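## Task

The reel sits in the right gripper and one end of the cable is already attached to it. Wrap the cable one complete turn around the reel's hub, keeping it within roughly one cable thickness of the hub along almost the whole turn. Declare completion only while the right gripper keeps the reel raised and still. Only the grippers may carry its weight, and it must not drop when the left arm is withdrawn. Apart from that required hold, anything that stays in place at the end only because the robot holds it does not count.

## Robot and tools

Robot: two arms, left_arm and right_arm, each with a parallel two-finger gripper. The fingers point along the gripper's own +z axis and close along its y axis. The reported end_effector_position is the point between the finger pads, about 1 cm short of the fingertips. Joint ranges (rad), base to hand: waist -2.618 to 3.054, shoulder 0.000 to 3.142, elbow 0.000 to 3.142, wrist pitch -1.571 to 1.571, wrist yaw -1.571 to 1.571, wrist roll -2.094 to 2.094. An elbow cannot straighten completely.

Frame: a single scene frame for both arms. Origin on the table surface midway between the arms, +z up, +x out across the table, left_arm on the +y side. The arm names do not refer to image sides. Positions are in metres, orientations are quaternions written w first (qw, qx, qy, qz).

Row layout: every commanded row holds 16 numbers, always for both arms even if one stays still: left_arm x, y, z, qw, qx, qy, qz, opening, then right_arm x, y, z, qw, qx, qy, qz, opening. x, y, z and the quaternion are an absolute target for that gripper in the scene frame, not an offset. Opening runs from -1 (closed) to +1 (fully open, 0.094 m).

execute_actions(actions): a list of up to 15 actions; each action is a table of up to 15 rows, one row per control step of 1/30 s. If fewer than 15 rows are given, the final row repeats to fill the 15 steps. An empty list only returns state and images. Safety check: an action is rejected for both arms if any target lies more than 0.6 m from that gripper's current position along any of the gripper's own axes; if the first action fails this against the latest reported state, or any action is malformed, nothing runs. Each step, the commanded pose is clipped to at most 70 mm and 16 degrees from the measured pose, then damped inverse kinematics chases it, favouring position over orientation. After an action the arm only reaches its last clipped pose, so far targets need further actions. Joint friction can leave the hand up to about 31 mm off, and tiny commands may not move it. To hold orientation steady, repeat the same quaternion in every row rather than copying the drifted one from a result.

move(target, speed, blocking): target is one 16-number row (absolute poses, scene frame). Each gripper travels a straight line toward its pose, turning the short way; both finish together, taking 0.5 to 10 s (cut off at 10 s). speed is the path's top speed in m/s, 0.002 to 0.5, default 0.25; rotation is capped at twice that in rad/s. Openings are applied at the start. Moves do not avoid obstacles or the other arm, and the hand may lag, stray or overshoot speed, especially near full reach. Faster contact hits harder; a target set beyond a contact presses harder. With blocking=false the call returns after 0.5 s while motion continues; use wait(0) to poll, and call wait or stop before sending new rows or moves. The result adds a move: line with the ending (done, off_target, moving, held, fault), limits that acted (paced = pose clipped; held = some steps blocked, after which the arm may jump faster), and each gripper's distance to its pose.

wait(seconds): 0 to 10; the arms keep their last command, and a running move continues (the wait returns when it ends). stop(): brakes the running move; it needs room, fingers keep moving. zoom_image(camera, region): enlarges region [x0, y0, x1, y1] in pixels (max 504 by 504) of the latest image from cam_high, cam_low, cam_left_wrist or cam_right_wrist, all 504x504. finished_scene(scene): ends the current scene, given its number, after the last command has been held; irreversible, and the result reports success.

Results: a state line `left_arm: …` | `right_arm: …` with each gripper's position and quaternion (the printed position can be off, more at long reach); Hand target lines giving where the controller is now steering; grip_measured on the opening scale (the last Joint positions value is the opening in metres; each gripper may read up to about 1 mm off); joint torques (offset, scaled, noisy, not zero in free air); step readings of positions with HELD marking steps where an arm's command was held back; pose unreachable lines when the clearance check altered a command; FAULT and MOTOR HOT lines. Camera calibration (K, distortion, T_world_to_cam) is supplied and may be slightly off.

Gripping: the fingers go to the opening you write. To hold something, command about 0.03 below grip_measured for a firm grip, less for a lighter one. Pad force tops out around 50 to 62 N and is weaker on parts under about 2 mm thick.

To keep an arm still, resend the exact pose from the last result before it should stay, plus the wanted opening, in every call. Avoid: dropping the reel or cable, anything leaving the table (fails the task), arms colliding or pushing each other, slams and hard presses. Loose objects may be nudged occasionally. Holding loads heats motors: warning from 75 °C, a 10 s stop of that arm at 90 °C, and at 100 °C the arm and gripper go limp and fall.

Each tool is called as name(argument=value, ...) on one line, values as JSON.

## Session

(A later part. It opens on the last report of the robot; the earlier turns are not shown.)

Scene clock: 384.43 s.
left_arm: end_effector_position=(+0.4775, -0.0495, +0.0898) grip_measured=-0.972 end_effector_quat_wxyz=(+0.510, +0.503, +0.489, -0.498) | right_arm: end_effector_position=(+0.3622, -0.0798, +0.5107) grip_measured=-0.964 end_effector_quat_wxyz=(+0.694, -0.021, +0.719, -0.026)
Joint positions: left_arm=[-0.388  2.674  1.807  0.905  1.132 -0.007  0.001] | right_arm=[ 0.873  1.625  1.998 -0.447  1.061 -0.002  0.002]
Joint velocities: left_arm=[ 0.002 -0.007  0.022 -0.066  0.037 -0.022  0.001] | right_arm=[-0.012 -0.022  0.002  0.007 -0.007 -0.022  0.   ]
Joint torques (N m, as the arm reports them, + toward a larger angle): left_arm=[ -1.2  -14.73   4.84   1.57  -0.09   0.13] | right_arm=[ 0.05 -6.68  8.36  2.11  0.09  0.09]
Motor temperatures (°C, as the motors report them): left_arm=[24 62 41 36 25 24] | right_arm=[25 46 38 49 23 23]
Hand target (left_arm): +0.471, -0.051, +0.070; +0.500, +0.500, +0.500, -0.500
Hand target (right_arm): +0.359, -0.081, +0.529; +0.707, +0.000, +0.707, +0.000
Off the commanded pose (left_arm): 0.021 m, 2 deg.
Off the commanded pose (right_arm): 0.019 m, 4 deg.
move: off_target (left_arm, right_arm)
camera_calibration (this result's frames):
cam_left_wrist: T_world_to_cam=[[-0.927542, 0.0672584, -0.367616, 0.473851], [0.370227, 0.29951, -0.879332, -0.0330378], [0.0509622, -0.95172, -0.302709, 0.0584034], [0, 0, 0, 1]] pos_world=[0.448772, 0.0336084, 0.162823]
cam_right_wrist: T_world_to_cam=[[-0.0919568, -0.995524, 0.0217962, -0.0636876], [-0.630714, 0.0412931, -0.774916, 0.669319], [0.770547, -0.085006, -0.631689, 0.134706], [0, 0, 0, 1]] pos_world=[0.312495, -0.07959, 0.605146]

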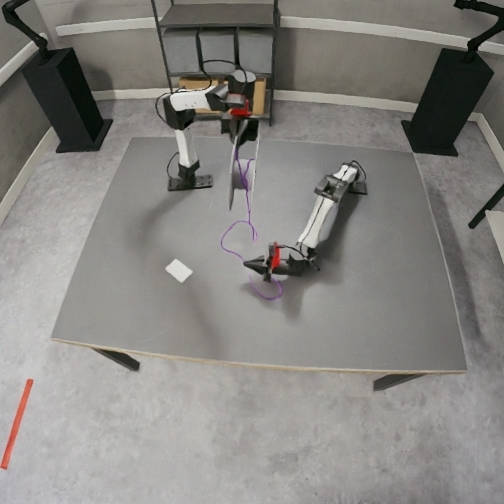

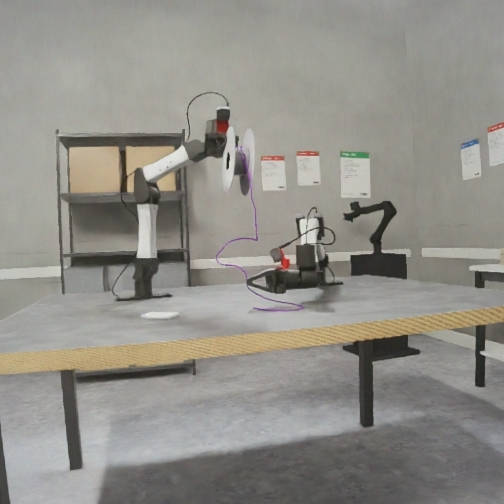

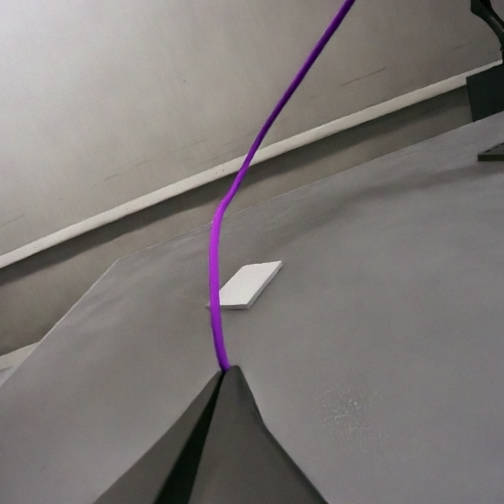

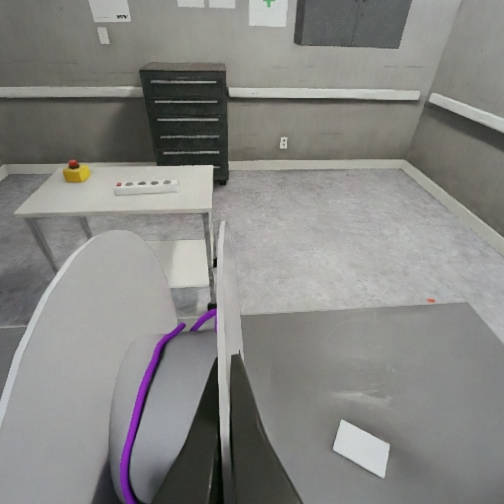

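move(target=[0.22,-0.05,0.08,0.5,0.5,0.5,-0.5,-1, 0.36,-0.08,0.53,0.707,0,0.707,0,-1], speed=0.08)

Scene clock: 390.60 s.
left_arm: end_effector_position=(+0.2257, -0.0595, +0.0774) grip_measured=-0.972 end_effector_quat_wxyz=(+0.499, +0.500, +0.498, -0.503) | right_arm: end_effector_position=(+0.3620, -0.0801, +0.5058) grip_measured=-0.964 end_effector_quat_wxyz=(+0.688, -0.031, +0.724, -0.036)
Joint positions: left_arm=[-0.746  2.256  0.73   1.533  0.777 -0.007  0.001] | right_arm=[ 0.873  1.625  1.998 -0.478  1.061 -0.002  0.002]
Joint velocities: left_arm=[ 0.007  0.012 -0.032 -0.022 -0.037  0.007 -0.001] | right_arm=[ 0.017  0.002  0.017 -0.007 -0.037 -0.037 -0.   ]
Joint torques (N m, as the arm reports them, + toward a larger angle): left_arm=[ -1.09 -11.46   1.83   1.83  -0.09   0.08] | right_arm=[ 0.1  -6.78  8.31  2.38  0.12  0.1 ]
Motor temperatures (°C, as the motors report them): left_arm=[24 63 40 36 25 24] | right_arm=[25 45 38 49 23 23]
Hand target (left_arm): +0.221, -0.056, +0.077; +0.500, +0.499, +0.500, -0.501
Hand target (right_arm): +0.359, -0.082, +0.529; +0.706, +0.000, +0.708, -0.000
Off the commanded pose (left_arm): 0.011 m, 0 deg.
Off the commanded pose (right_arm): 0.024 m, 6 deg.
move: off_target (left_arm, right_arm)
camera_calibration (this result's frames):
cam_left_wrist: T_world_to_cam=[[-0.937521, 0.073614, -0.340052, 0.236972], [0.345678, 0.30807, -0.886341, 0.058841], [0.0395129, -0.948511, -0.314269, 0.0616284], [0, 0, 0, 1]] pos_world=[0.199391, 0.0228836, 0.152104]
cam_right_wrist: T_world_to_cam=[[-0.0913998, -0.994544, 0.0502762, -0.0785094], [-0.642623, 0.0203395, -0.765912, 0.663464], [0.760711, -0.102313, -0.640976, 0.138606], [0, 0, 0, 1]] pos_world=[0.313743, -0.0773944, 0.600946]

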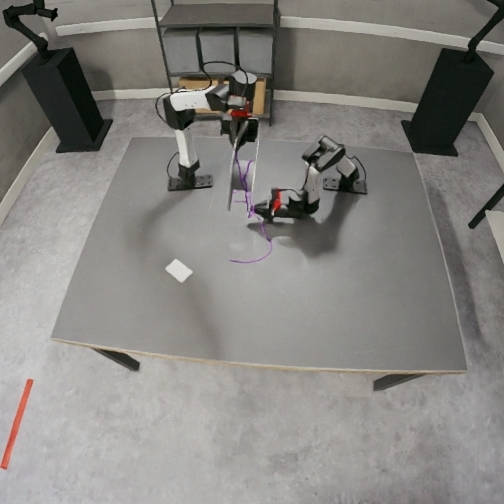

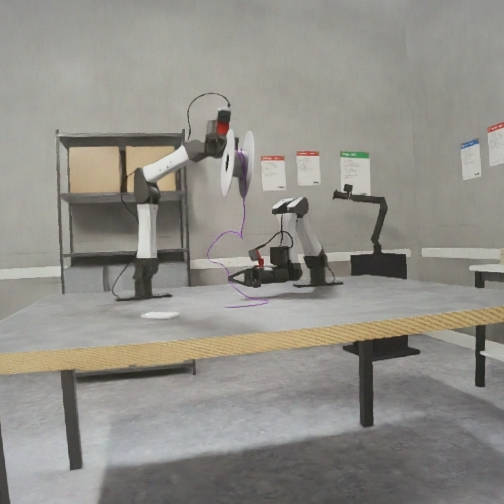

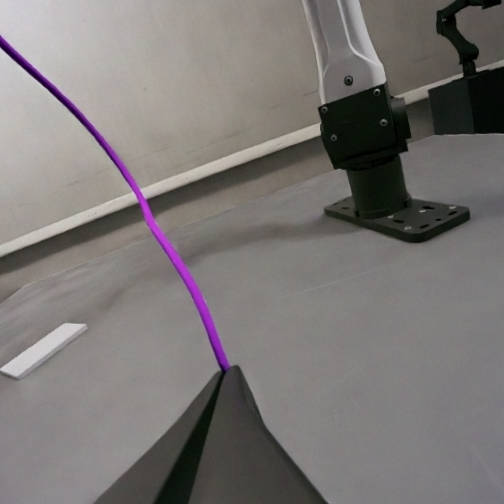

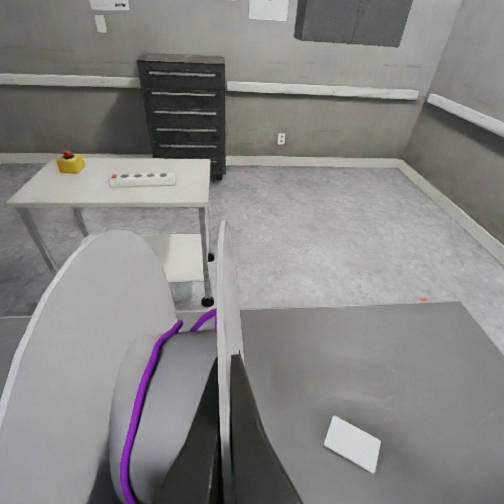

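The reel was tugged slightly, so the cable has some tension; I'll release and retreat.

move(target=[0.22,-0.05,0.08,0.5,0.5,0.5,-0.5,1, 0.36,-0.08,0.53,0.707,0,0.707,0,-1])

move(target=[0.25,0.15,0.15,0.5,0.5,0.5,-0.5,1, 0.36,-0.08,0.53,0.707,0,0.707,0,-1], speed=0.15)

zoom_image(camera="cam_low", region=[190,110,290,230])

Scene clock: 394.87 s.
left_arm: end_effector_position=(+0.2227, -0.0561, +0.0812) grip_measured=+1.000 end_effector_quat_wxyz=(+0.501, +0.499, +0.498, -0.503) | right_arm: end_effector_position=(+0.3620, -0.0801, +0.5052) grip_measured=-0.964 end_effector_quat_wxyz=(+0.687, -0.032, +0.725, -0.036)
Joint positions: left_arm=[-0.746  2.234  0.707  1.537  0.775 -0.007  0.094] | right_arm=[ 0.873  1.625  1.998 -0.482  1.061 -0.002  0.002]
Joint velocities: left_arm=[-0.002 -0.012 -0.002 -0.007 -0.037 -0.022  0.   ] | right_arm=[-0.002 -0.017 -0.007  0.022  0.066 -0.051 -0.   ]
Joint torques (N m, as the arm reports them, + toward a larger angle): left_arm=[ -0.1  -11.29   1.76   1.79   0.06   0.13] | right_arm=[ 0.13 -6.85  8.32  2.35  0.13  0.13]
Motor temperatures (°C, as the motors report them): left_arm=[24 62 40 37 25 24] | right_arm=[25 45 39 49 23 23]
Hand target (left_arm): +0.220, -0.050, +0.080; +0.500, +0.500, +0.500, -0.500
Hand target (right_arm): +0.359, -0.082, +0.529; +0.706, +0.000, +0.708, +0.000
Off the commanded pose (left_arm): 0.007 m, 0 deg.
Off the commanded pose (right_arm): 0.025 m, 6 deg.
move: off_target (right_arm)
camera_calibration (this result's frames):
cam_left_wrist: T_world_to_cam=[[-0.937119, 0.071263, -0.341657, 0.235127], [0.346495, 0.307266, -0.886301, 0.0620188], [0.0418189, -0.948952, -0.312637, 0.0655396], [0, 0, 0, 1]] pos_world=[0.196112, 0.0263818, 0.15579]
cam_right_wrist: T_world_to_cam=[[-0.0909328, -0.994425, 0.0533825, -0.0801984], [-0.643956, 0.0178262, -0.764855, 0.662775], [0.759639, -0.103926, -0.641987, 0.139049], [0, 0, 0, 1]] pos_world=[0.313878, -0.0771153, 0.600475]

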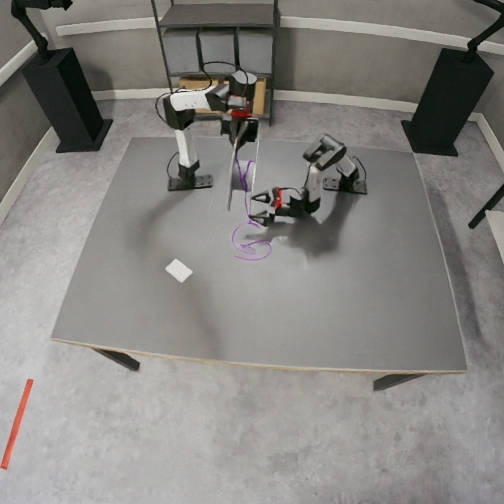

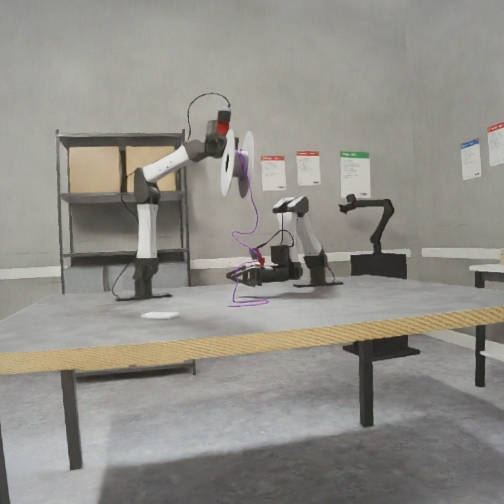

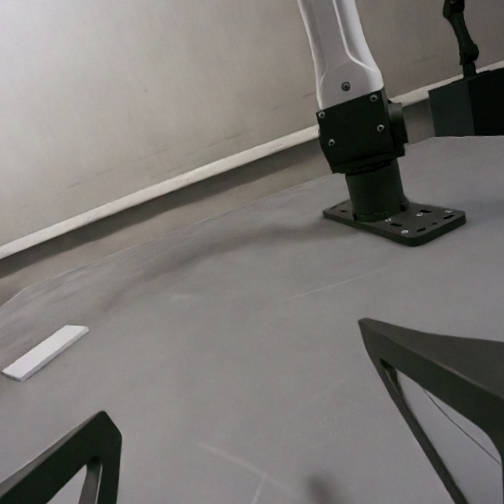

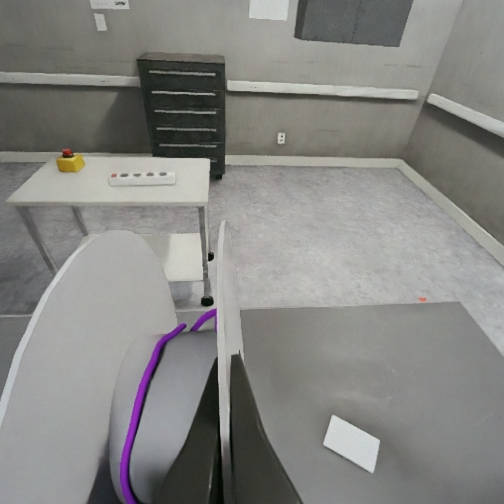

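Scene clock: 397.03 s.
left_arm: end_effector_position=(+0.2539, +0.1503, +0.1552) grip_measured=+1.000 end_effector_quat_wxyz=(+0.511, +0.505, +0.491, -0.493) | right_arm: end_effector_position=(+0.3620, -0.0799, +0.5057) grip_measured=-0.964 end_effector_quat_wxyz=(+0.688, -0.031, +0.724, -0.035)
Joint positions: left_arm=[-0.055  1.76   0.427  1.401  1.458 -0.035  0.094] | right_arm=[ 0.873  1.625  1.998 -0.479  1.06  -0.002  0.002]
Joint velocities: left_arm=[ 0.012 -0.027  0.012 -0.11  -0.037  0.125  0.   ] | right_arm=[-0.007  0.002  0.007 -0.007 -0.022 -0.007 -0.   ]
Joint torques (N m, as the arm reports them, + toward a larger angle): left_arm=[ 0.15 -7.59  2.73  1.13  0.07  0.13] | right_arm=[ 0.16 -6.83  8.33  2.37  0.12  0.12]
Motor temperatures (°C, as the motors report them): left_arm=[24 61 40 36 25 24] | right_arm=[25 45 39 49 23 23]
Hand target (left_arm): +0.247, +0.153, +0.150; +0.501, +0.500, +0.499, -0.500
Hand target (right_arm): +0.359, -0.082, +0.529; +0.706, +0.000, +0.708, +0.000
Off the commanded pose (left_arm): 0.007 m, 2 deg.
Off the commanded pose (right_arm): 0.024 m, 6 deg.
move: off_target (right_arm)
camera_calibration (this result's frames):
cam_left_wrist: T_world_to_cam=[[-0.925576, 0.0638639, -0.373136, 0.277952], [0.373845, 0.309312, -0.874395, 0.0442788], [0.0595731, -0.948814, -0.310167, 0.278349], [0, 0, 0, 1]] pos_world=[0.224131, 0.232654, 0.228766]
cam_right_wrist: T_world_to_cam=[[-0.0902531, -0.994634, 0.0505736, -0.078889], [-0.64287, 0.0193994, -0.76573, 0.663321], [0.760639, -0.101622, -0.641171, 0.138757], [0, 0, 0, 1]] pos_world=[0.313765, -0.077233, 0.600881]

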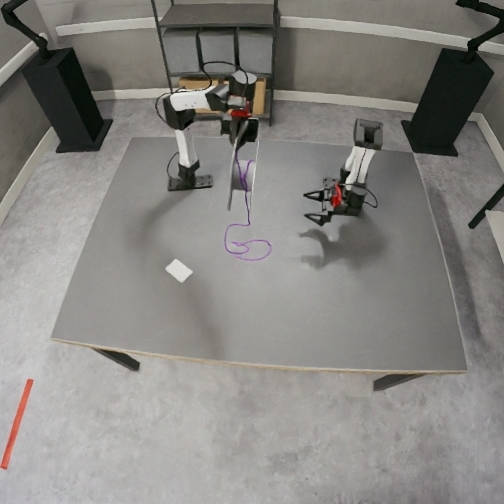

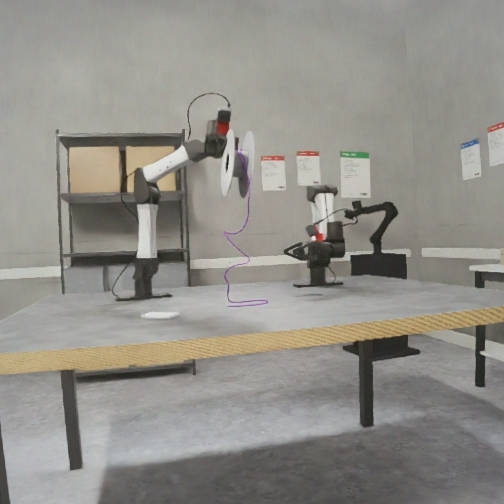

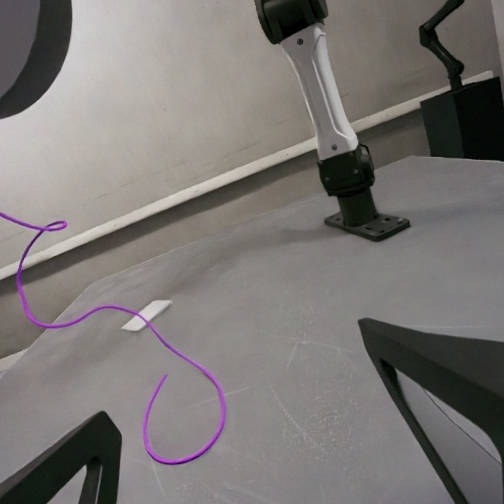

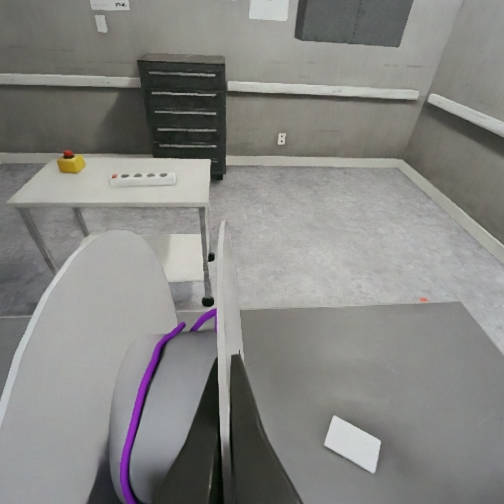

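Region (190, 110, 290, 230) of cam_low's 504x504 image, scaled by 4.200, with more detail than that image has.

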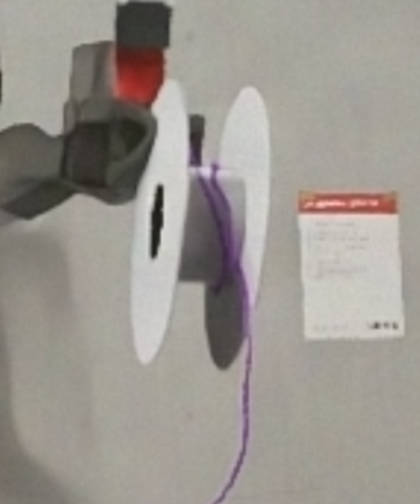

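finished_scene(scene=2)

The scene is finished: the task was done.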